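# Seat three plates in matching gray tray pockets

## Task

Move each of the three plates into the gray tray so that every plate lies fully down in the pocket whose size fits it. The plates must stay there unsupported, since a plate held in place only by the robot does not count. Finish by switching off suction and pulling both tools away.

## Robot and tools

ROBOT. Two six-joint UR7e-style arms, left_arm and right_arm, each ending in a vacuum suction cup (no fingers). Base positions in the scene frame: left_arm (+0.063, +0.332, 0), right_arm (-0.015, -0.400, 0). Joint ranges in rad: pan -3.142 to 3.142, elbow 0.000 to 3.142, others -6.283 to 6.283. Wrist joints tolerate far less load (24.6 N m) than shoulder and elbow (132 N m).

FRAME. All poses use one scene frame: origin on the table surface midway between the arms, +z up, +x outward across the table, +y toward left_arm. The arm names say nothing about image sides. Quaternions are written w first (qw, qx, qy, qz). The cup point (end_effector_position) is the centre of the cup rim; the cup opens along the cup point's own +z, so a cup aimed straight down has its +z along world -z. The tool widens behind the cup: roughly 7 cm back from the rim it sticks out up to about 8 cm sideways. Reported positions get less accurate at long reach.

ROW FORMAT. Every motion command is one row of 16 numbers: left x, y, z (metres), qw, qx, qy, qz, left suction, then the same eight for the right arm. Positions and orientations are absolute targets in the scene frame, not offsets. Suction ranges -1 to 1: 1 means full vacuum (about 55 kPa under ambient), fractions ask for partial vacuum, 0.05 or lower is off. Suction keeps its last value, and a 0 you send is obeyed, so for an arm you want unchanged, repeat its last pose and suction exactly (use the pose from the result before it stopped, not a drifted one).

execute_actions. Argument actions is a list with zero or one item. Empty list: only report the state, with pictures. One action: {rows: 1 to 15 rows, steps: 4 to 15}; each row runs for one 1/30 s step and the last row repeats to fill the steps. One wait: {steps: up to 300}, counted from the previous result. Optional pictures (boolean). A target more than 0.6 m from the arm's last reported position along any cup axis makes the call refused, and nothing is sent. Each step the commanded pose is clipped to at most 100 mm and 16 degrees from the measured one, so a far target takes several calls; afterwards the arm only reaches the last clipped pose. The last 4 steps of an action run after the result is taken.

move. target: one 16-number row as above (absolute poses). speed: 0.002 to 0.5 m/s per arm path (default 0.25); rotation limited to twice that in rad/s. Both cup points travel straight lines finishing together, lasting 0.5 to 10 s; longer paths are cut at 10 s. Motion ignores obstacles and the other arm, may lag, wander or overshoot speed near a straight elbow. stop_force (9 to 40 N, shared by both arms, not before 0.2 s of scene time) ends an arm's path when its wrist sensor feels that much extra resistance for 2 steps; the cup then backs off 2 steps and holds. Use it with a slow speed to probe contact; omit it when lifting away from something the cup is pressing on, and do not rely on it if the cup rotates during the move. The result adds a move: line: done, off_target, moving, held, fault or contact per arm, plus limits=paced (pose clipped) or limits=held (some steps blocked), and each cup's distance from its target.

wait: seconds 0 to 10; the robot receives nothing new. zoom_image: camera (cam_head_left, cam_head_right, cam_left_wrist, cam_right_wrist) and region [x0, y0, x1, y1] in pixels of that 504x504 image, at most 504 square. read_manual: returns licence text only. finished_scene: pass the current scene number; it cannot be undone and reports whether the goal holds.

RESULTS. The state line gives each cup point's position, quaternion and velocities. suction_measured shows achieved vacuum (near 0 means no seal; on a tight seal it settles up to 0.15 under the command). part_present switches to 1 at 0.50 and back to 0 below 0.45. HELD marks steps where a clearance check stopped your row; a pose unreachable line names the affected arm. Hand target shows where the controller is driving each cup. Wrist force and torque are in the end effector's axes, saturate near 50 N, carry offsets up to about 4 N and noise. Joint torques are rough and drift. MOTOR HOT appears at 70 °C; at 85 °C the arm is braked for a long time.

GRIPPING. With suction on, press the 29 mm rim onto a flat, smooth region of the plate so it contacts all round, away from edges, holes or seams. Under vacuum the cup compresses, bringing the part up to 10 mm nearer the tool. To release, rest the plate on its support, set suction off, then withdraw at least 15 mm. If the cup seals on the table, switch suction off to free it.

AVOID. Arms are stiff: commanding even slightly into a firm surface can trigger a fault. 150 N of outside force or a joint exceeding its load limit stops that arm for 10 s. Do not let the arms collide, do not drop, slam or knock things, and never push anything off the table, which ends the scene. Loose objects may occasionally be nudged by outside pushes, so check before grasping.

Each tool is called after "Call:" as name([rows], argument=value, ...), one row to a line, values as JSON.

## Session

Call:
execute_actions(actions=[])

Scene clock: 0.00 s of 7200.00 s.
left_arm: end_effector_position=(+0.4924, +0.3313, +0.2283) suction_measured=0.00 part_present=0 end_effector_quat_wxyz=(+0.001, -0.257, +0.966, -0.001) end_effector_velocity=(-0.000, -0.000, +0.000) end_effector_angular_velocity=(-0.000, -0.000, -0.001) | right_arm: end_effector_position=(+0.4102, -0.4531, +0.2273) suction_measured=0.00 part_present=0 end_effector_quat_wxyz=(+0.000, +0.319, +0.948, -0.001) end_effector_velocity=(+0.000, +0.000, -0.000) end_effector_angular_velocity=(+0.001, -0.000, +0.000)
Joint positions: left_arm=[-0.315 -1.723  2.041 -1.891 -1.572 -0.838] | right_arm=[-0.316 -1.722  2.042 -1.891 -1.572  0.209]
Joint velocities: left_arm=[ 0.    -0.    -0.     0.    -0.     0.001] | right_arm=[ 0.     0.    -0.    -0.     0.001 -0.   ]
Joint torques (N m, as the arm reports them, + toward a larger angle): no reading
Motor temperatures (°C, as the motors report them): left_arm=[25 27 25 34 33 35] | right_arm=[25 27 23 32 36 35]
Wrist force (N, on the end effector, along its own x y z axes, offset not removed): no reading
Wrist torque (N m, same axes, about the end effector's origin, offset not removed): no reading
Hand target (left_arm): +0.492, +0.331, +0.228; +0.001, -0.257, +0.966, -0.001
Hand target (right_arm): +0.410, -0.453, +0.227; +0.000, +0.319, +0.948, -0.001

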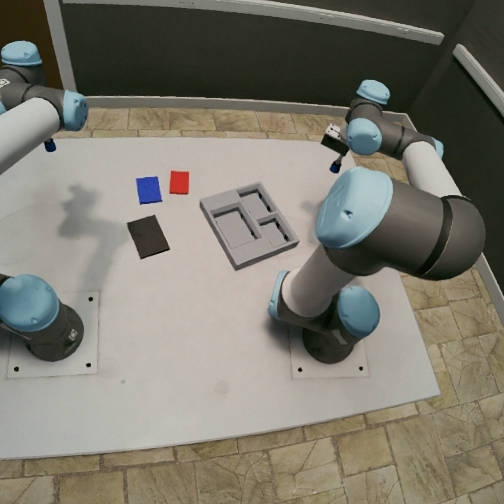

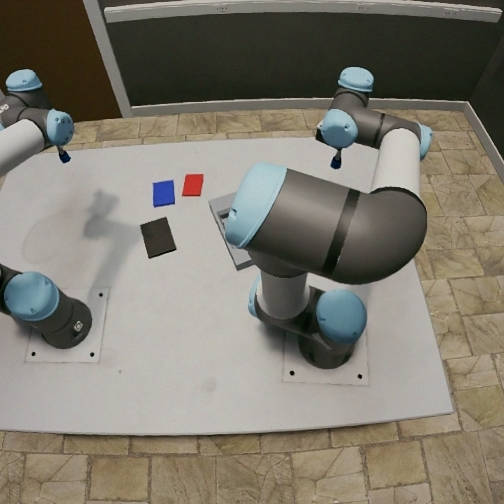

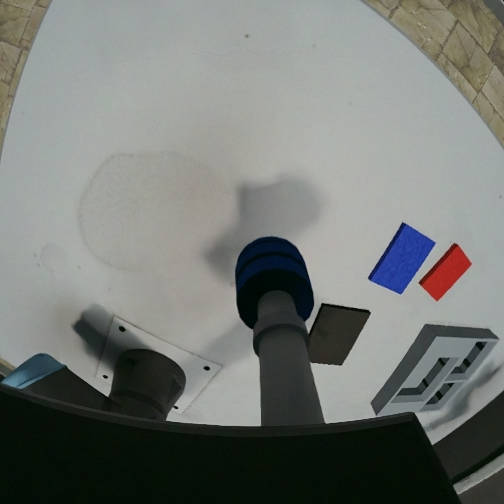

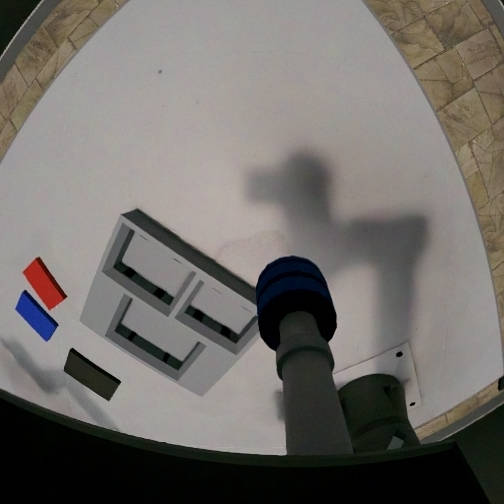

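Call:
zoom_image(camera="cam_head_left", region=[110, 150, 310, 290])

Call:
zoom_image(camera="cam_head_right", region=[110, 150, 310, 290])

Region (110, 150, 310, 290) of cam_head_left's 504x504 image, scaled by 2.520, with more detail than that image has; it fills the top 353 rows of this view, and the rest is white.

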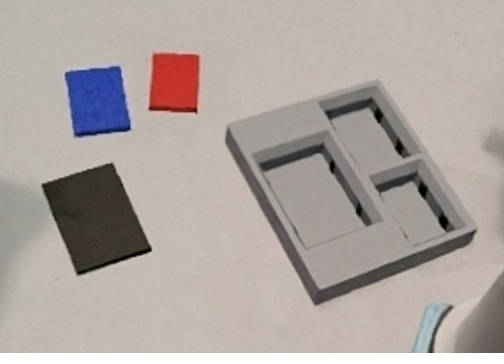

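Region (110, 150, 310, 290) of cam_head_right's 504x504 image, scaled by 2.520, with more detail than that image has; it fills the top 353 rows of this view, and the rest is white.

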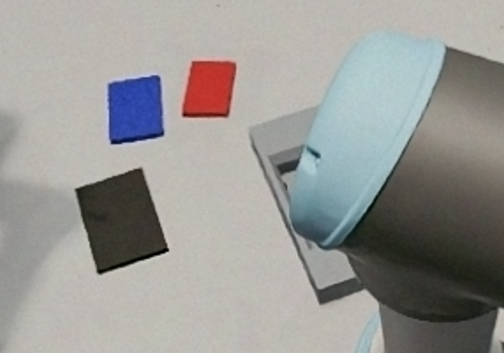

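Call:
move(target=[0.3435, 0.0813, 0.14, 0, -0.1616, 0.9869, 0, 0, 0.30, -0.255, 0.22, 0, -0.165, 0.986, 0, 0], speed=0.3)

Scene clock: 5.30 s of 7200.00 s.
left_arm: end_effector_position=(+0.3434, +0.0809, +0.1399) suction_measured=0.00 part_present=0 end_effector_quat_wxyz=(-0.001, -0.162, +0.987, -0.000) end_effector_velocity=(-0.000, -0.002, +0.000) end_effector_angular_velocity=(-0.002, -0.000, -0.000) | right_arm: end_effector_position=(+0.3001, -0.2550, +0.2200) suction_measured=0.00 part_present=0 end_effector_quat_wxyz=(+0.000, -0.165, +0.986, +0.000) end_effector_velocity=(-0.000, +0.000, -0.000) end_effector_angular_velocity=(-0.002, -0.001, +0.002)
Joint positions: left_arm=[-1.089 -1.76   2.319 -2.13  -1.573 -1.416] | right_arm=[ 0.16  -1.95   2.221 -1.843 -1.57  -0.296]
Joint velocities: left_arm=[-0.002  0.002 -0.001 -0.002 -0.001 -0.002] | right_arm=[ 0.003  0.     0.    -0.001 -0.002  0.   ]
Joint torques (N m, as the arm reports them, + toward a larger angle): left_arm=[ -7.88   0.37 -33.28  -3.41   2.05  -2.7 ] | right_arm=[  8.66  -2.27 -24.94  -3.28  -2.72  -2.01]
Motor temperatures (°C, as the motors report them): left_arm=[25 27 25 34 33 35] | right_arm=[25 27 23 32 36 35]
Wrist force (N, on the end effector, along its own x y z axes, offset not removed): left_arm=[-1.2 -2.8 -0.2] | right_arm=[-1.2 -1.7 -3.0]
Wrist torque (N m, same axes, about the end effector's origin, offset not removed): left_arm=[-0.54 0.09 0.04] | right_arm=[-0.29 0.34 0.02]
Hand target (left_arm): +0.343, +0.081, +0.140; -0.001, -0.162, +0.987, -0.000
Hand target (right_arm): +0.300, -0.255, +0.220; +0.000, -0.165, +0.986, +0.000
Off the commanded pose (left_arm): 0.000 m, 0 deg.
Off the commanded pose (right_arm): 0.000 m, 0 deg.
Kept back: nothing.
After step 90, 0.13 s passed at rest.
move: done
camera_calibration (this result's frames):
cam_left_wrist: T_world_to_cam=[[0.351276, -0.936272, 0.000383328, -0.038459], [-0.860588, -0.322719, 0.394007, 0.272121], [-0.368774, -0.138735, -0.919108, 0.371051], [0, 0, 0, 1]] pos_world=[0.384527, 0.103288, 0.233833]
cam_right_wrist: T_world_to_cam=[[0.331987, -0.941434, -0.0590426, -0.309489], [-0.885772, -0.332656, 0.323647, 0.125342], [-0.324333, -0.0551482, -0.944334, 0.389984], [0, 0, 0, 1]] pos_world=[0.340255, -0.228161, 0.309435]

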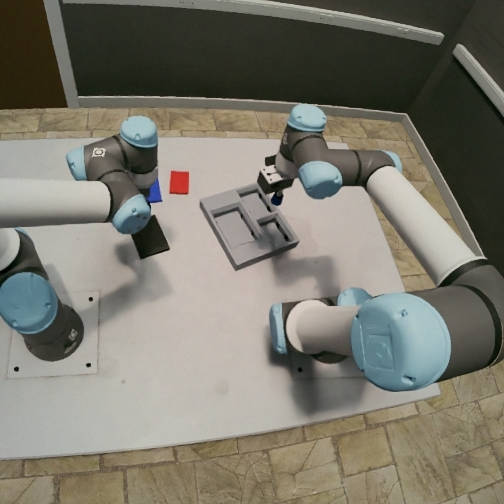

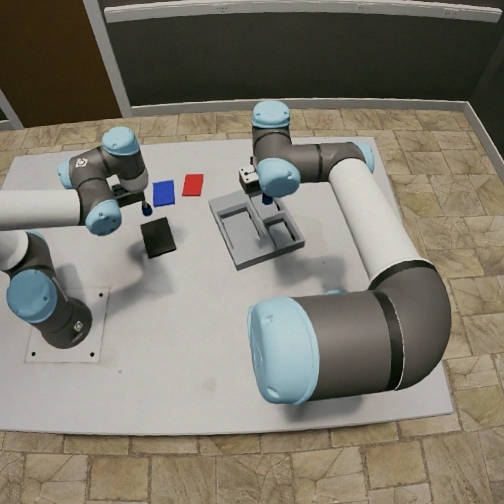

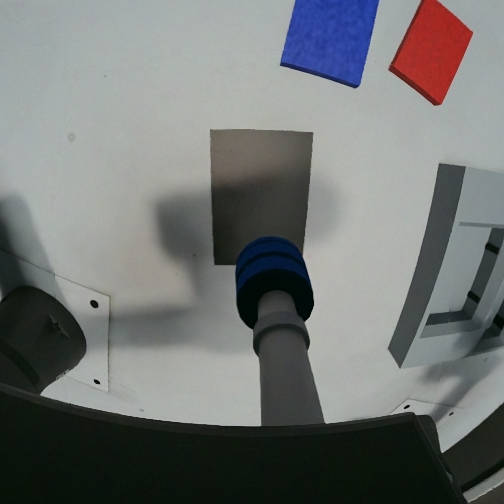

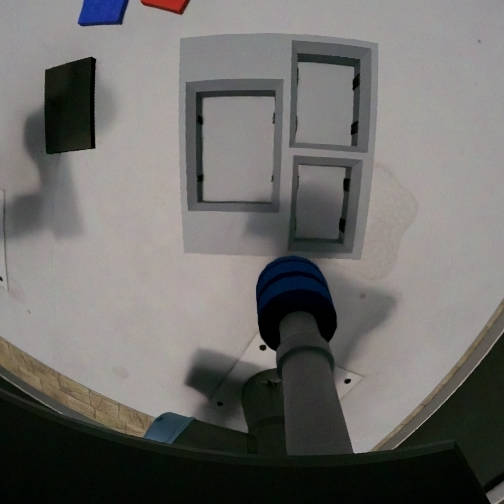

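Call:
zoom_image(camera="cam_right_wrist", region=[160, 20, 400, 270])

Region (160, 20, 400, 270) of cam_right_wrist's 504x504 image, scaled by 2.016, with more detail than that image has; it fills the left 484 columns of this view, and the rest is white.

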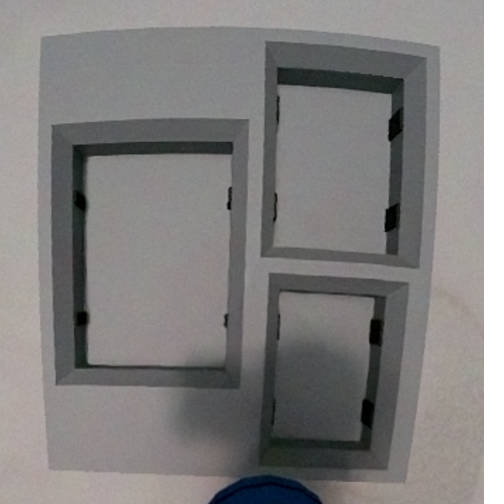

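Call:
zoom_image(camera="cam_left_wrist", region=[160, 100, 360, 300])

Region (160, 100, 360, 300) of cam_left_wrist's 504x504 image, scaled by 2.520, with more detail than that image has.

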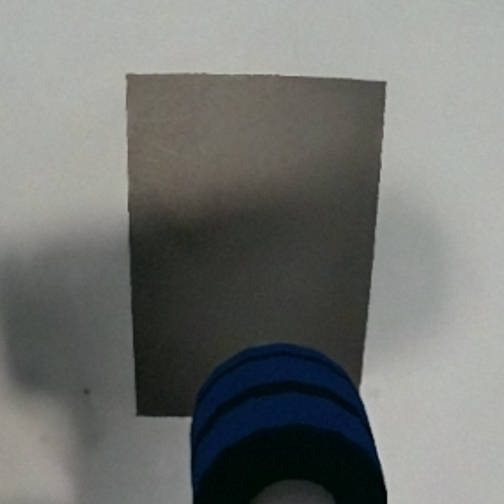

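Call:
move(target=[0.340, 0.079, 0.035, 0, -0.168, 0.9858, 0, 0, 0.55, -0.023, 0.14, 0, 0.0462, 0.9989, 0, 0], speed=0.3)

Scene clock: 10.03 s of 7200.00 s.
left_arm: end_effector_position=(+0.3401, +0.0788, +0.0349) suction_measured=0.00 part_present=0 end_effector_quat_wxyz=(-0.000, -0.168, +0.986, -0.000) end_effector_velocity=(+0.000, -0.000, -0.000) end_effector_angular_velocity=(-0.001, -0.000, -0.000) | right_arm: end_effector_position=(+0.5499, -0.0229, +0.1399) suction_measured=0.00 part_present=0 end_effector_quat_wxyz=(+0.000, +0.046, +0.999, +0.000) end_effector_velocity=(+0.001, +0.001, -0.000) end_effector_angular_velocity=(-0.000, +0.002, -0.001)
Joint positions: left_arm=[-1.101 -1.513  2.467 -2.524 -1.571 -1.441] | right_arm=[ 0.514 -1.058  1.48  -1.994 -1.571  0.483]
Joint velocities: left_arm=[ 0.     0.     0.    -0.001  0.     0.001] | right_arm=[ 0.001  0.004 -0.006  0.004  0.     0.001]
Joint torques (N m, as the arm reports them, + toward a larger angle): left_arm=[-6.22 -3.42 -2.82 -3.51  2.   -2.87] | right_arm=[  8.9  -37.14 -29.81  -0.11  -2.89   1.93]
Motor temperatures (°C, as the motors report them): left_arm=[25 27 25 34 33 35] | right_arm=[25 27 23 32 36 35]
Wrist force (N, on the end effector, along its own x y z axes, offset not removed): left_arm=[-1.7 -2.0 -0.1] | right_arm=[0.8 -2.3 -1.2]
Wrist torque (N m, same axes, about the end effector's origin, offset not removed): left_arm=[-0.43 0.26 0.04] | right_arm=[-0.34 -0.20 0.02]
Hand target (left_arm): +0.340, +0.079, +0.035; -0.000, -0.168, +0.986, +0.000
Hand target (right_arm): +0.550, -0.023, +0.140; +0.000, +0.046, +0.999, +0.000
Off the commanded pose (left_arm): 0.000 m, 0 deg.
Off the commanded pose (right_arm): 0.000 m, 0 deg.
Kept back: nothing.
move: done
camera_calibration (this result's frames):
cam_left_wrist: T_world_to_cam=[[0.363331, -0.93166, -0.00004797, -0.0436684], [-0.857097, -0.334273, 0.391978, 0.309748], [-0.365206, -0.142377, -0.919975, 0.27213], [0, 0, 0, 1]] pos_world=[0.380734, 0.101601, 0.128937]
cam_right_wrist: T_world_to_cam=[[-0.0844481, -0.994665, -0.0592482, 0.0490884], [-0.944172, 0.0608749, 0.323781, 0.490883], [-0.318447, 0.0832832, -0.944275, 0.408102], [0, 0, 0, 1]] pos_world=[0.597582, -0.0150439, 0.22933]

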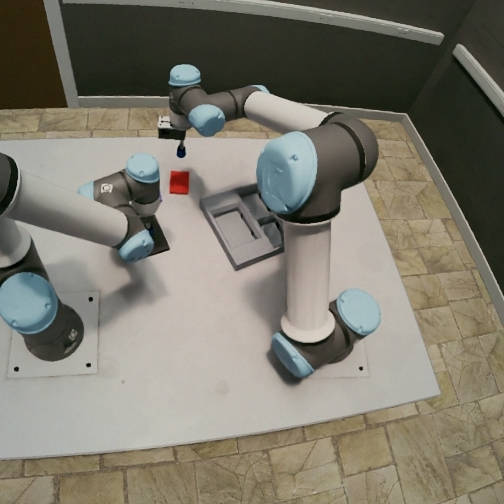

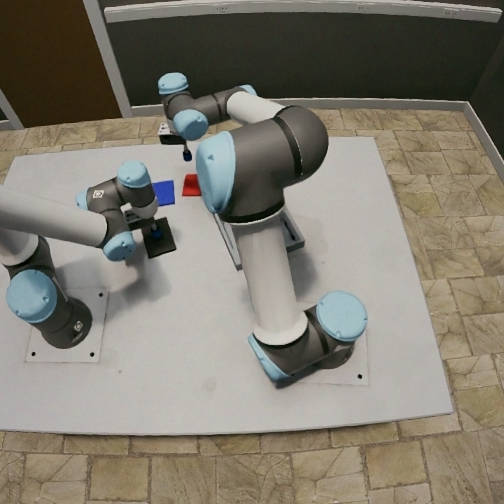

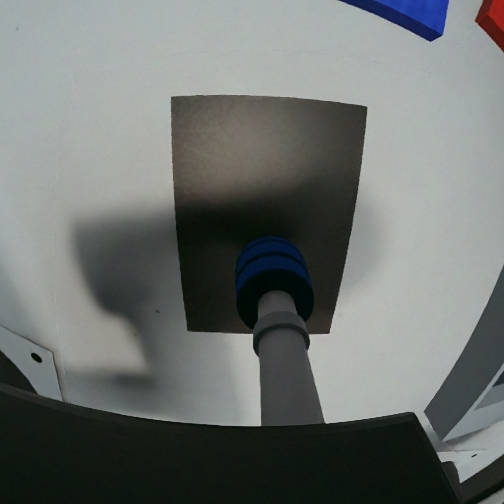

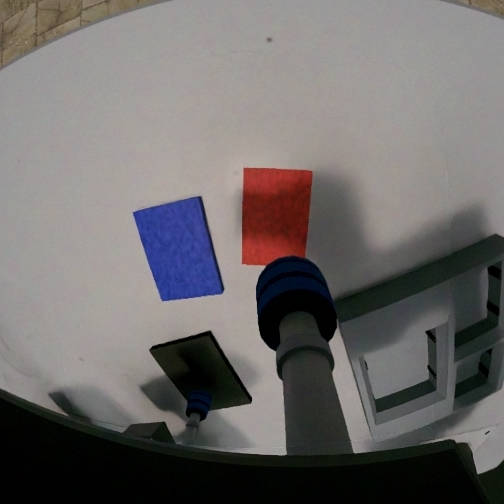

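Call:
zoom_image(camera="cam_right_wrist", region=[120, 140, 340, 320])

Region (120, 140, 340, 320) of cam_right_wrist's 504x504 image, scaled by 2.291, with more detail than that image has; it fills the top 412 rows of this view, and the rest is white.

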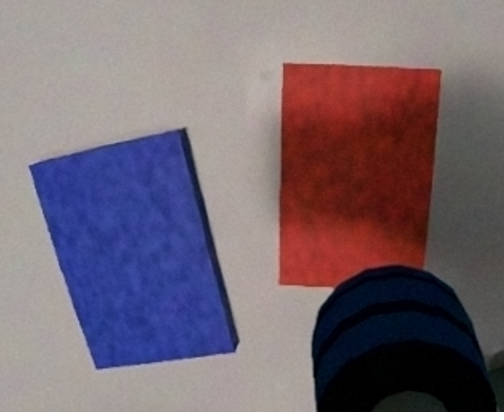

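Call:
move(target=[0.3435, 0.0805, 0.028, 0, -0.168, 0.9858, 0, 0, 0.554, -0.020, 0.030, 0, 0.055, 0.9985, 0, 0], speed=0.2)

Scene clock: 14.73 s of 7200.00 s.
left_arm: end_effector_position=(+0.3435, +0.0805, +0.0280) suction_measured=0.00 part_present=0 end_effector_quat_wxyz=(+0.000, -0.168, +0.986, +0.000) end_effector_velocity=(+0.000, +0.000, +0.000) end_effector_angular_velocity=(+0.001, -0.001, -0.001) | right_arm: end_effector_position=(+0.5539, -0.0201, +0.0301) suction_measured=0.00 part_present=0 end_effector_quat_wxyz=(-0.000, +0.055, +0.998, -0.000) end_effector_velocity=(+0.001, +0.000, -0.001) end_effector_angular_velocity=(+0.000, -0.002, +0.001)
Joint positions: left_arm=[-1.09  -1.489  2.47  -2.552 -1.571 -1.43 ] | right_arm=[ 0.516 -0.915  1.564 -2.22  -1.571  0.502]
Joint velocities: left_arm=[-0.     0.     0.    -0.     0.002  0.   ] | right_arm=[ 0.     0.002 -0.001 -0.003 -0.    -0.001]
Joint torques (N m, as the arm reports them, + toward a larger angle): left_arm=[ 7.79 -4.94 -2.19 -3.58  1.77  2.74] | right_arm=[  8.59 -39.72 -28.94  -3.21  -2.86   1.95]
Motor temperatures (°C, as the motors report them): left_arm=[25 27 25 34 33 35] | right_arm=[25 27 23 32 36 35]
Wrist force (N, on the end effector, along its own x y z axes, offset not removed): left_arm=[-2.8 -1.6 -1.9] | right_arm=[0.6 3.0 -2.5]
Wrist torque (N m, same axes, about the end effector's origin, offset not removed): left_arm=[-0.42 0.37 0.04] | right_arm=[0.32 -0.25 0.03]
Hand target (left_arm): +0.344, +0.080, +0.028; +0.000, -0.168, +0.986, +0.000
Hand target (right_arm): +0.554, -0.020, +0.030; +0.000, +0.055, +0.998, +0.000
Off the commanded pose (left_arm): 0.000 m, 0 deg.
Off the commanded pose (right_arm): 0.000 m, 0 deg.
Kept back: nothing.
After step 90, 0.67 s passed at rest.
move: done
camera_calibration (this result's frames):
cam_left_wrist: T_world_to_cam=[[0.36335, -0.931653, -0.0000426902, -0.0433806], [-0.857121, -0.3343, 0.391903, 0.315985], [-0.365131, -0.142361, -0.920007, 0.267227], [0, 0, 0, 1]] pos_world=[0.384173, 0.103261, 0.122014]
cam_right_wrist: T_world_to_cam=[[-0.102059, -0.99304, -0.0587903, 0.0555534], [-0.94275, 0.0776895, 0.324326, 0.529544], [-0.317501, 0.0885249, -0.944117, 0.305002], [0, 0, 0, 1]] pos_world=[0.601736, -0.0129736, 0.119479]

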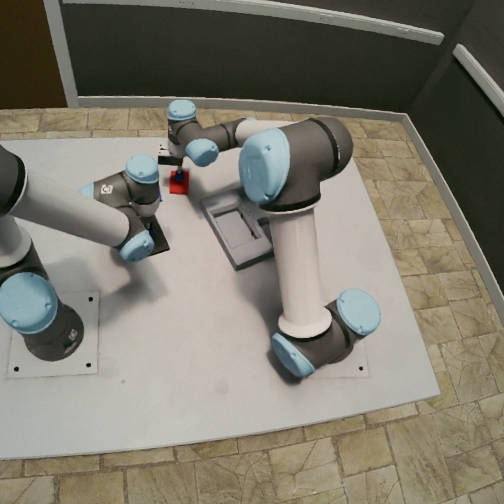

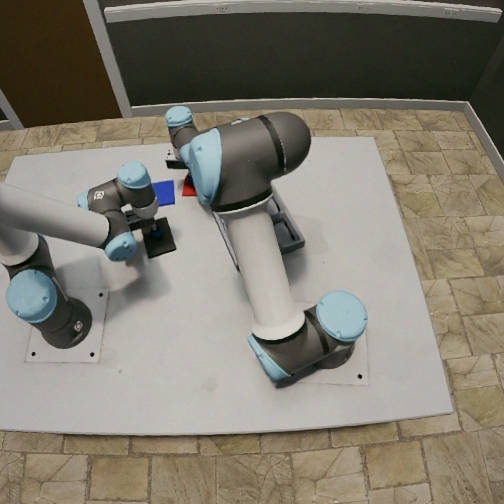

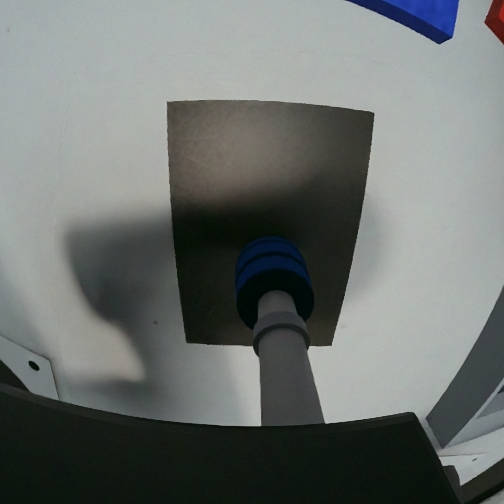

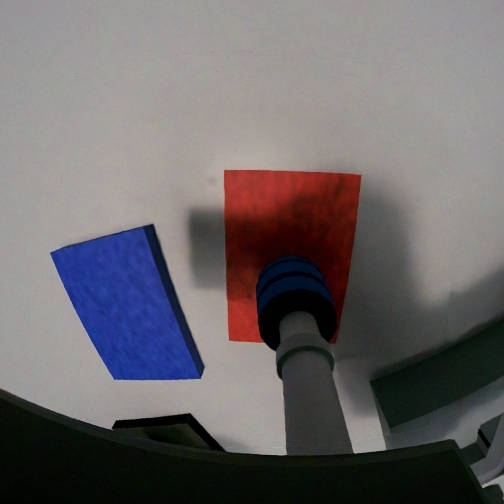

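Call:
move(target=[0.3435, 0.0805, 0.002, 0, -0.168, 0.9858, 0, 1, 0.554, -0.020, 0.002, 0, 0.055, 0.9985, 0, 1], speed=0.015, stop_force=10)

Scene clock: 17.10 s of 7200.00 s.
left_arm: end_effector_position=(+0.3435, +0.0805, +0.0021) suction_measured=0.91 part_present=1 end_effector_quat_wxyz=(+0.000, -0.168, +0.986, +0.000) end_effector_velocity=(+0.000, -0.000, -0.001) end_effector_angular_velocity=(-0.001, +0.000, +0.001) | right_arm: end_effector_position=(+0.5540, -0.0200, +0.0021) suction_measured=0.98 part_present=1 end_effector_quat_wxyz=(-0.000, +0.055, +0.998, -0.000) end_effector_velocity=(+0.000, -0.000, -0.001) end_effector_angular_velocity=(+0.000, -0.001, +0.002)
Joint positions: left_arm=[-1.09  -1.403  2.491 -2.659 -1.571 -1.43 ] | right_arm=[ 0.516 -0.874  1.578 -2.276 -1.571  0.502]
Joint velocities: left_arm=[ 0.     0.004  0.001 -0.006 -0.    -0.001] | right_arm=[-0.     0.001  0.001 -0.003 -0.    -0.002]
Joint torques (N m, as the arm reports them, + toward a larger angle): left_arm=[ 3.51 -6.92 -1.26 -3.18 -1.87  0.  ] | right_arm=[  8.09 -42.01 -11.14  -3.74  -1.47   1.56]
Motor temperatures (°C, as the motors report them): left_arm=[25 27 25 34 33 35] | right_arm=[25 27 23 32 36 35]
Wrist force (N, on the end effector, along its own x y z axes, offset not removed): left_arm=[-0.3 -2.0 0.9] | right_arm=[-0.8 -1.8 -3.0]
Wrist torque (N m, same axes, about the end effector's origin, offset not removed): left_arm=[-0.40 -0.01 0.04] | right_arm=[0.01 -0.03 -0.13]
Hand target (left_arm): +0.344, +0.080, +0.002; -0.000, -0.168, +0.986, +0.000
Hand target (right_arm): +0.554, -0.020, +0.002; -0.000, +0.055, +0.998, -0.000
Off the commanded pose (left_arm): 0.000 m, 0 deg.
Off the commanded pose (right_arm): 0.000 m, 0 deg.
Kept back: nothing.
move: done
camera_calibration (this result's frames):
cam_left_wrist: T_world_to_cam=[[0.363351, -0.931652, -0.0000732595, -0.0434047], [-0.857115, -0.334312, 0.391906, 0.326155], [-0.365144, -0.142336, -0.920005, 0.243368], [0, 0, 0, 1]] pos_world=[0.384188, 0.10324, 0.0960744]
cam_right_wrist: T_world_to_cam=[[-0.102071, -0.993036, -0.0588319, 0.053977], [-0.942775, 0.0776944, 0.324252, 0.538745], [-0.317423, 0.0885619, -0.944139, 0.278552], [0, 0, 0, 1]] pos_world=[0.601844, -0.0129255, 0.0914782]

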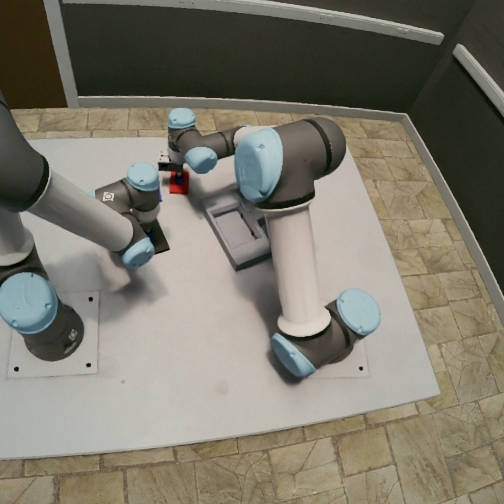

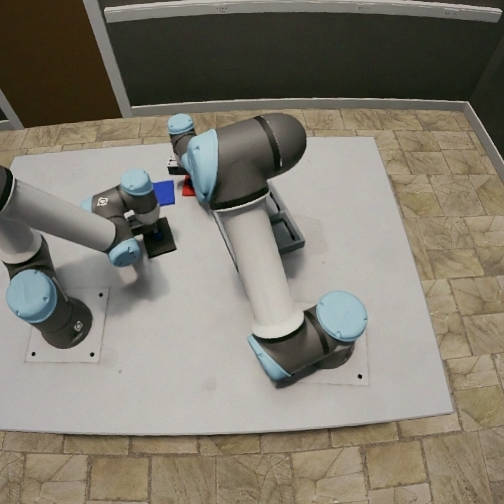

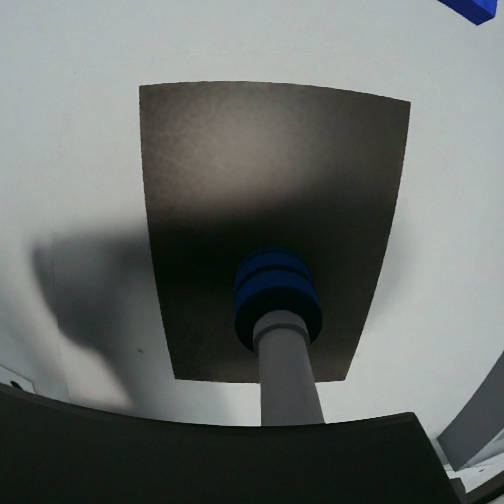

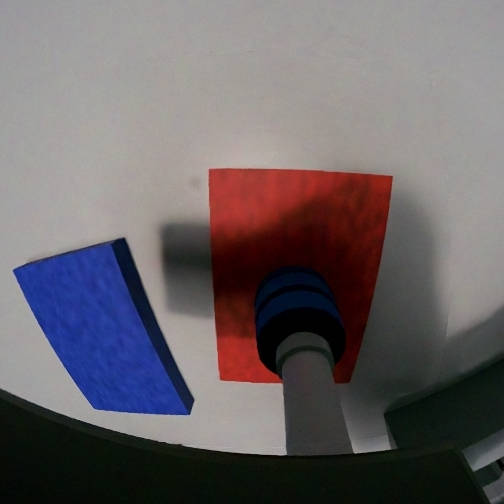

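Call:
move(target=[0.3435, 0.0805, 0.08, 0, -0.168, 0.9858, 0, 1, 0.554, -0.020, 0.08, 0, 0.055, 0.9985, 0, 1], speed=0.15)

Call:
move(target=[0.356, -0.1816, 0.075, 0, -0.1607, 0.987, 0, 1, 0.3288, -0.3073, 0.075, 0, -0.1607, 0.987, 0, 1], speed=0.25)

Scene clock: 19.50 s of 7200.00 s.
left_arm: end_effector_position=(+0.3435, +0.0806, +0.0800) suction_measured=0.96 part_present=1 end_effector_quat_wxyz=(-0.000, -0.168, +0.986, -0.000) end_effector_velocity=(-0.001, -0.000, +0.001) end_effector_angular_velocity=(+0.002, +0.001, -0.001) | right_arm: end_effector_position=(+0.5540, -0.0199, +0.0799) suction_measured=0.98 part_present=1 end_effector_quat_wxyz=(-0.000, +0.055, +0.998, -0.000) end_effector_velocity=(+0.000, -0.000, +0.002) end_effector_angular_velocity=(+0.000, -0.001, -0.000)
Joint positions: left_arm=[-1.09  -1.635  2.41  -2.346 -1.571 -1.43 ] | right_arm=[ 0.516 -0.981  1.527 -2.117 -1.571  0.502]
Joint velocities: left_arm=[-0.001 -0.004 -0.002  0.008  0.    -0.   ] | right_arm=[-0.    -0.002 -0.001  0.003 -0.     0.   ]
Joint torques (N m, as the arm reports them, + toward a larger angle): left_arm=[ -7.11 -25.43 -29.49  -0.9    0.69  -2.88] | right_arm=[ -1.86 -56.47 -31.27  -0.45   1.31  -0.88]
Motor temperatures (°C, as the motors report them): left_arm=[25 27 25 34 33 35] | right_arm=[25 27 23 32 36 35]
Wrist force (N, on the end effector, along its own x y z axes, offset not removed): left_arm=[-0.2 -2.7 0.7] | right_arm=[1.5 -1.5 -3.7]
Wrist torque (N m, same axes, about the end effector's origin, offset not removed): left_arm=[-0.42 -0.03 -0.05] | right_arm=[-0.26 -0.44 -0.03]
Hand target (left_arm): +0.343, +0.081, +0.080; +0.000, -0.168, +0.986, -0.000
Hand target (right_arm): +0.554, -0.020, +0.080; +0.000, +0.055, +0.998, +0.000
Off the commanded pose (left_arm): 0.000 m, 0 deg.
Off the commanded pose (right_arm): 0.000 m, 0 deg.
Kept back: nothing.
move: done
camera_calibration (this result's frames):
cam_left_wrist: T_world_to_cam=[[0.363459, -0.93161, 0.0000070017, -0.043278], [-0.857033, -0.334361, 0.392042, 0.295587], [-0.365228, -0.142497, -0.919947, 0.315072], [0, 0, 0, 1]] pos_world=[0.384131, 0.103411, 0.173967]
cam_right_wrist: T_world_to_cam=[[-0.102079, -0.993035, -0.0588291, 0.0586336], [-0.942772, 0.0777031, 0.324257, 0.513531], [-0.317428, 0.0885624, -0.944138, 0.351986], [0, 0, 0, 1]] pos_world=[0.601858, -0.0128505, 0.169256]

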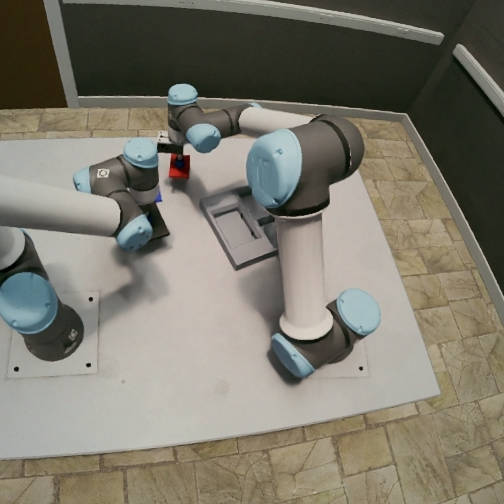

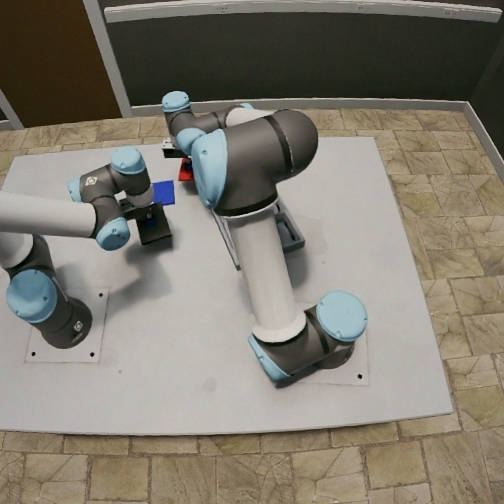

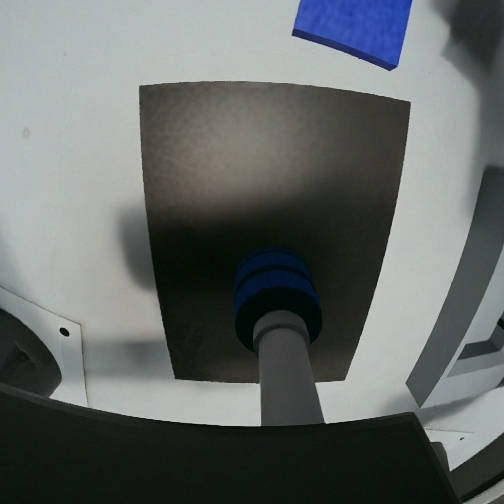

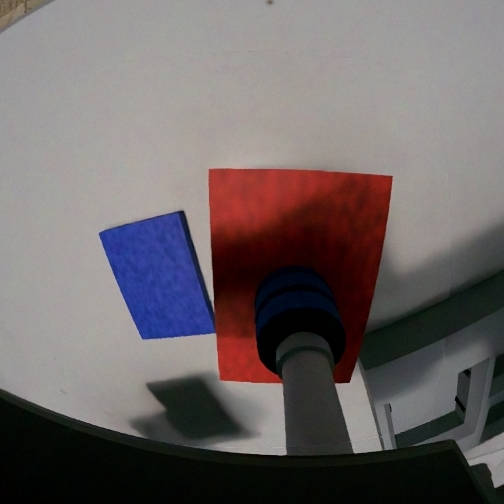

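Scene clock: 21.53 s of 7200.00 s.
left_arm: end_effector_position=(+0.3561, -0.1815, +0.0752) suction_measured=0.96 part_present=1 end_effector_quat_wxyz=(-0.000, -0.161, +0.987, +0.000) end_effector_velocity=(-0.000, -0.001, -0.000) end_effector_angular_velocity=(+0.000, +0.001, -0.000) | right_arm: end_effector_position=(+0.3288, -0.3073, +0.0751) suction_measured=1.00 part_present=1 end_effector_quat_wxyz=(-0.000, -0.161, +0.987, -0.000) end_effector_velocity=(-0.001, -0.001, +0.000) end_effector_angular_velocity=(+0.002, +0.001, +0.000)
Joint positions: left_arm=[-1.277 -1.159  1.832 -2.244 -1.571 -1.602] | right_arm=[ 0.003 -1.679  2.466 -2.357 -1.571 -0.444]
Joint velocities: left_arm=[ 0.     0.002 -0.002  0.001 -0.001  0.   ] | right_arm=[-0.005 -0.004  0.002  0.003  0.002 -0.005]
Joint torques (N m, as the arm reports them, + toward a larger angle): left_arm=[ -7.83 -24.66 -31.35  -0.72  -1.77  -2.91] | right_arm=[ -9.27 -23.52 -11.43   0.01   2.74  -1.65]
Motor temperatures (°C, as the motors report them): left_arm=[25 27 25 34 33 35] | right_arm=[25 27 23 32 36 35]
Wrist force (N, on the end effector, along its own x y z axes, offset not removed): left_arm=[-1.5 -3.1 -0.3] | right_arm=[0.3 -0.8 0.6]
Wrist torque (N m, same axes, about the end effector's origin, offset not removed): left_arm=[-0.67 0.40 -0.07] | right_arm=[-0.08 -0.11 0.07]
Hand target (left_arm): +0.356, -0.182, +0.075; -0.000, -0.161, +0.987, +0.000
Hand target (right_arm): +0.329, -0.307, +0.075; -0.000, -0.161, +0.987, -0.000
Off the commanded pose (left_arm): 0.000 m, 0 deg.
Off the commanded pose (right_arm): 0.000 m, 0 deg.
Kept back: nothing.
move: done
camera_calibration (this result's frames):
cam_left_wrist: T_world_to_cam=[[0.349538, -0.936922, -0.000157422, -0.28809], [-0.861739, -0.321555, 0.39244, 0.22456], [-0.367736, -0.137037, -0.919778, 0.279791], [0, 0, 0, 1]] pos_world=[0.3971, -0.159368, 0.169173]
cam_right_wrist: T_world_to_cam=[[0.323722, -0.944336, -0.0586022, -0.375072], [-0.888249, -0.324662, 0.324975, 0.183424], [-0.325911, -0.0531484, -0.943905, 0.260636], [0, 0, 0, 1]] pos_world=[0.36929, -0.28079, 0.164427]

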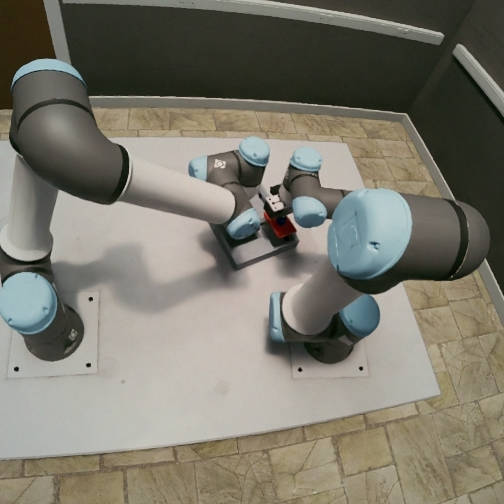

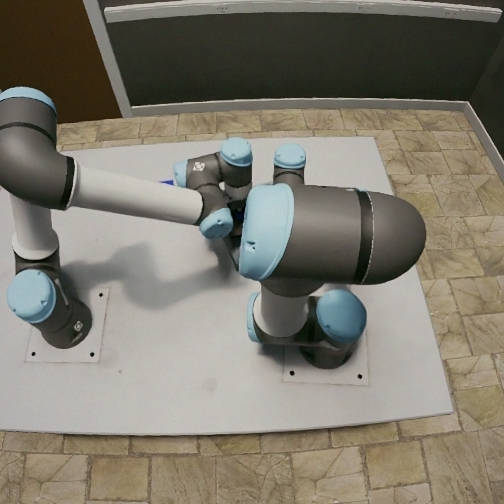

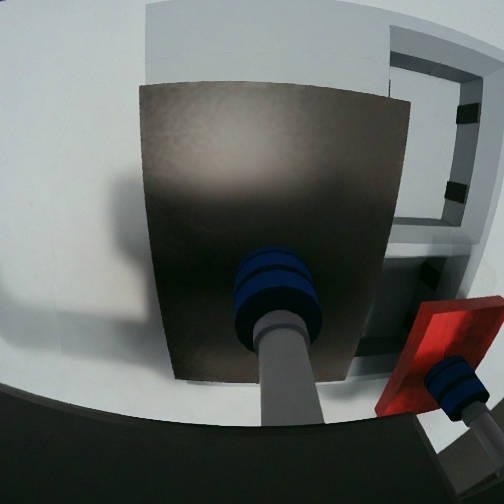

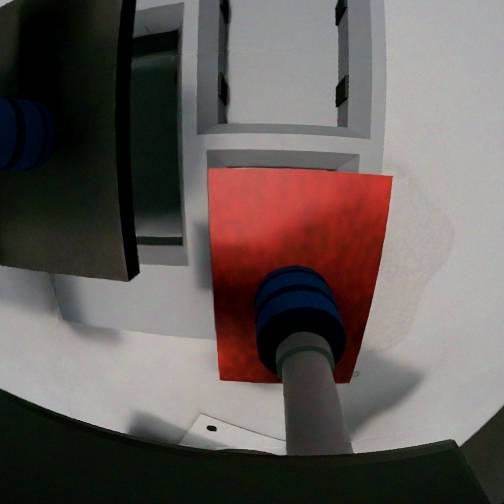

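Call:
move(target=[0.356, -0.1816, 0.040, 0, -0.1607, 0.987, 0, 1, 0.3288, -0.3073, 0.040, 0, -0.1607, 0.987, 0, 1], speed=0.06, stop_force=10)

Scene clock: 22.73 s of 7200.00 s.
left_arm: end_effector_position=(+0.3560, -0.1816, +0.0401) suction_measured=0.96 part_present=1 end_effector_quat_wxyz=(-0.000, -0.161, +0.987, -0.000) end_effector_velocity=(+0.000, -0.000, -0.001) end_effector_angular_velocity=(-0.001, -0.000, -0.000) | right_arm: end_effector_position=(+0.3288, -0.3074, +0.0401) suction_measured=0.99 part_present=1 end_effector_quat_wxyz=(-0.000, -0.161, +0.987, +0.000) end_effector_velocity=(+0.000, +0.000, -0.001) end_effector_angular_velocity=(-0.001, -0.001, -0.002)
Joint positions: left_arm=[-1.278 -1.102  1.86  -2.329 -1.571 -1.603] | right_arm=[ 0.003 -1.577  2.51  -2.504 -1.571 -0.444]
Joint velocities: left_arm=[ 0.     0.001  0.001 -0.003  0.     0.   ] | right_arm=[ 0.001  0.005  0.001 -0.008 -0.001  0.003]
Joint torques (N m, as the arm reports them, + toward a larger angle): left_arm=[ -8.76 -25.35  -8.36  -3.52   2.09  -2.85] | right_arm=[ 9.91 -4.7  -9.1  -3.76  2.68  1.71]
Motor temperatures (°C, as the motors report them): left_arm=[25 27 25 34 33 35] | right_arm=[25 27 23 32 36 35]
Wrist force (N, on the end effector, along its own x y z axes, offset not removed): left_arm=[-0.3 -1.3 -0.9] | right_arm=[-2.0 0.5 -2.8]
Wrist torque (N m, same axes, about the end effector's origin, offset not removed): left_arm=[-0.19 0.01 -0.14] | right_arm=[0.20 0.15 0.18]
Hand target (left_arm): +0.356, -0.182, +0.040; -0.000, -0.161, +0.987, +0.000
Hand target (right_arm): +0.329, -0.307, +0.040; -0.000, -0.161, +0.987, +0.000
Off the commanded pose (left_arm): 0.000 m, 0 deg.
Off the commanded pose (right_arm): 0.000 m, 0 deg.
Kept back: nothing.
move: done
camera_calibration (this result's frames):
cam_left_wrist: T_world_to_cam=[[0.349524, -0.936927, -0.0000491078, -0.288179], [-0.861955, -0.321576, 0.391947, 0.238358], [-0.367242, -0.136953, -0.919988, 0.247323], [0, 0, 0, 1]] pos_world=[0.397006, -0.159481, 0.134096]
cam_right_wrist: T_world_to_cam=[[0.323836, -0.944279, -0.0588853, -0.377169], [-0.888415, -0.3249, 0.324282, 0.194797], [-0.325345, -0.0526998, -0.944126, 0.22761], [0, 0, 0, 1]] pos_world=[0.369253, -0.280869, 0.129514]

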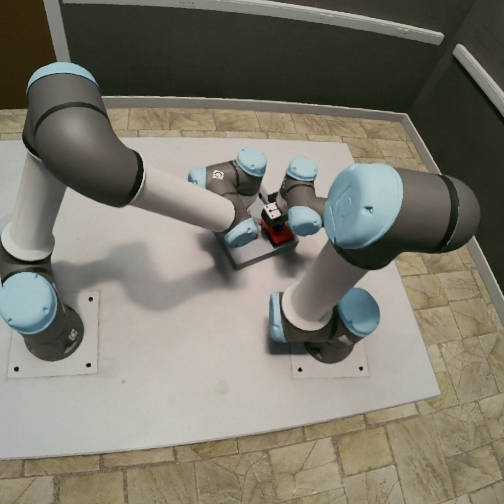

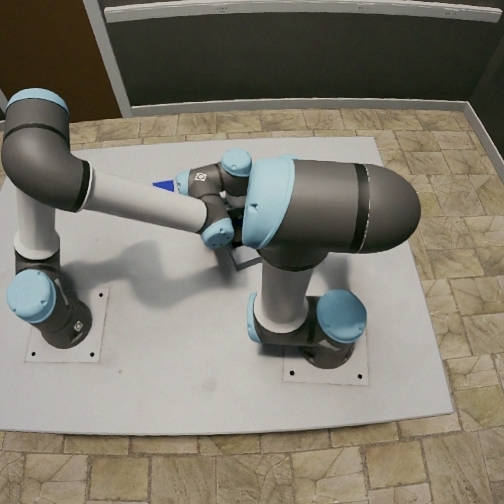

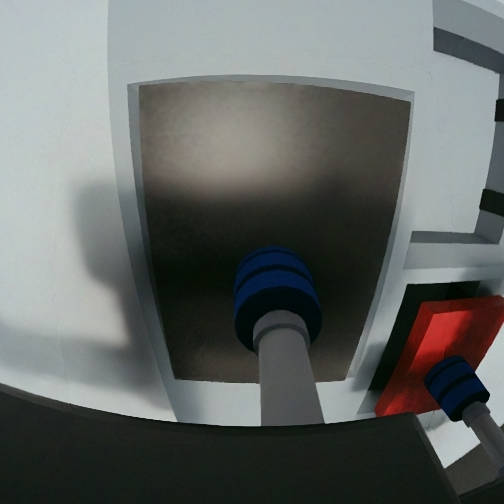

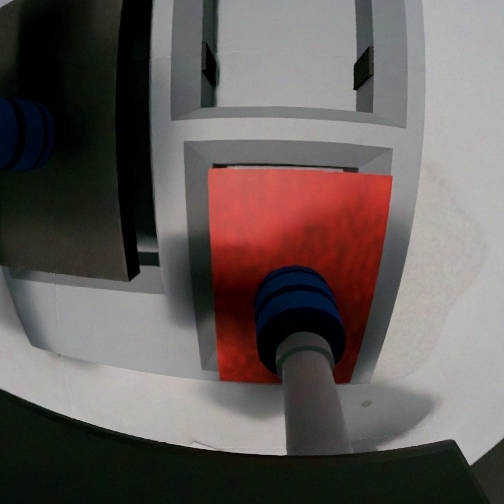

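Call:
zoom_image(camera="cam_right_wrist", region=[150, 110, 430, 400])

Call:
zoom_image(camera="cam_left_wrist", region=[90, 50, 450, 410])

Region (150, 110, 430, 400) of cam_right_wrist's 504x504 image, scaled by 1.738, with more detail than that image has; it fills the left 487 columns of this view, and the rest is white.

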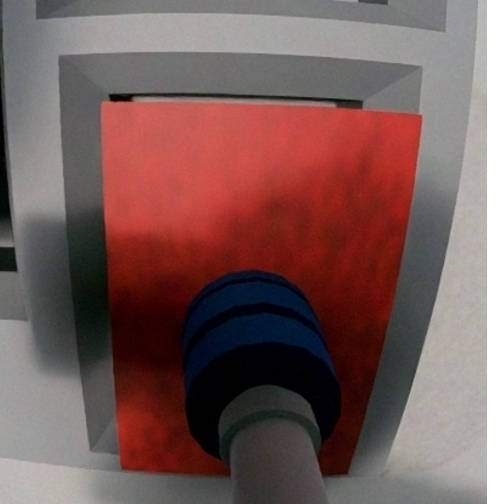

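Region (90, 50, 450, 410) of cam_left_wrist's 504x504 image, scaled by 1.400, with more detail than that image has.

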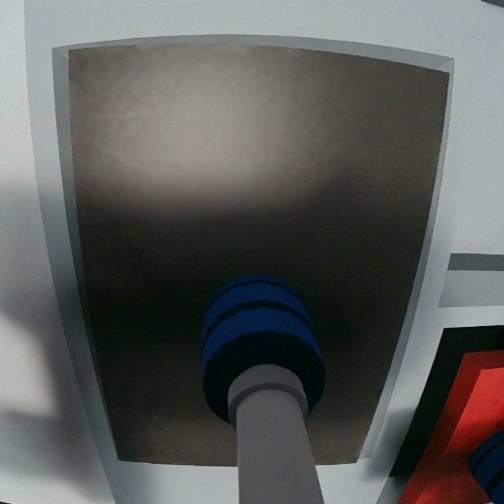

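Call:
move(target=[0.3543, -0.18385, 0.040, 0, -0.17537, 0.9845, 0, 1, 0.3293, -0.3034, 0.040, 0, -0.1607, 0.987, 0, 1], speed=0.03)

Scene clock: 26.50 s of 7200.00 s.
left_arm: end_effector_position=(+0.3543, -0.1838, +0.0400) suction_measured=0.96 part_present=1 end_effector_quat_wxyz=(-0.000, -0.175, +0.985, +0.000) end_effector_velocity=(-0.001, -0.001, +0.001) end_effector_angular_velocity=(-0.002, -0.001, +0.007) | right_arm: end_effector_position=(+0.3293, -0.3035, +0.0400) suction_measured=0.96 part_present=1 end_effector_quat_wxyz=(+0.000, -0.161, +0.987, +0.000) end_effector_velocity=(-0.000, +0.001, -0.000) end_effector_angular_velocity=(-0.002, +0.001, +0.000)
Joint positions: left_arm=[-1.281 -1.1    1.857 -2.327 -1.571 -1.636] | right_arm=[ 0.015 -1.572  2.507 -2.505 -1.571 -0.432]
Joint velocities: left_arm=[-0.002 -0.001 -0.001  0.     0.    -0.008] | right_arm=[ 0.003  0.002 -0.001 -0.    -0.002  0.003]
Joint torques (N m, as the arm reports them, + toward a larger angle): left_arm=[ -8.73 -24.53 -29.5   -1.12   0.88  -2.88] | right_arm=[  9.04  -6.09 -24.34  -3.47   0.05   1.78]
Motor temperatures (°C, as the motors report them): left_arm=[25 27 25 34 33 35] | right_arm=[25 27 23 32 36 35]
Wrist force (N, on the end effector, along its own x y z axes, offset not removed): left_arm=[-1.1 -0.9 0.3] | right_arm=[-3.8 -3.1 -2.3]
Wrist torque (N m, same axes, about the end effector's origin, offset not removed): left_arm=[-0.19 0.29 0.01] | right_arm=[-0.24 0.38 0.00]
Hand target (left_arm): +0.354, -0.184, +0.040; -0.000, -0.175, +0.985, +0.000
Hand target (right_arm): +0.329, -0.303, +0.040; +0.000, -0.161, +0.987, +0.000
Off the commanded pose (left_arm): 0.000 m, 0 deg.
Off the commanded pose (right_arm): 0.000 m, 0 deg.
Kept back: nothing.
move: done
camera_calibration (this result's frames):
cam_left_wrist: T_world_to_cam=[[0.376717, -0.926328, -0.000051579, -0.297309], [-0.852204, -0.346594, 0.391945, 0.228199], [-0.363088, -0.147609, -0.919989, 0.242903], [0, 0, 0, 1]] pos_world=[0.394668, -0.160459, 0.134011]
cam_right_wrist: T_world_to_cam=[[0.323892, -0.944261, -0.0588595, -0.373681], [-0.888416, -0.324947, 0.324232, 0.196555], [-0.325286, -0.0527243, -0.944145, 0.227828], [0, 0, 0, 1]] pos_world=[0.369764, -0.27697, 0.129378]

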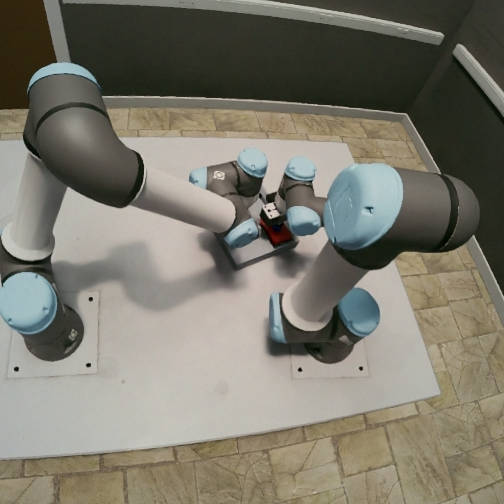

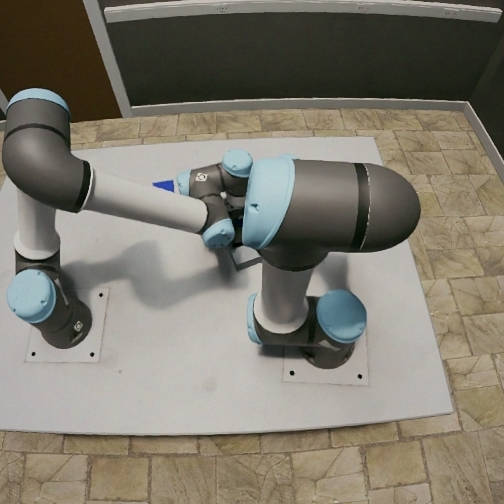

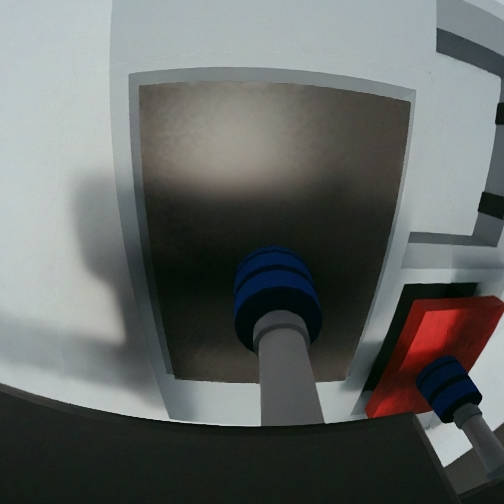

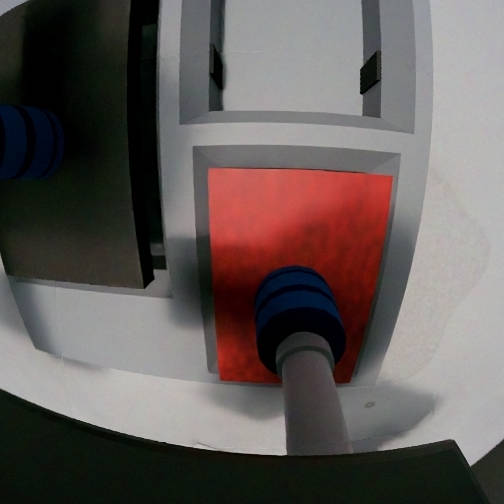

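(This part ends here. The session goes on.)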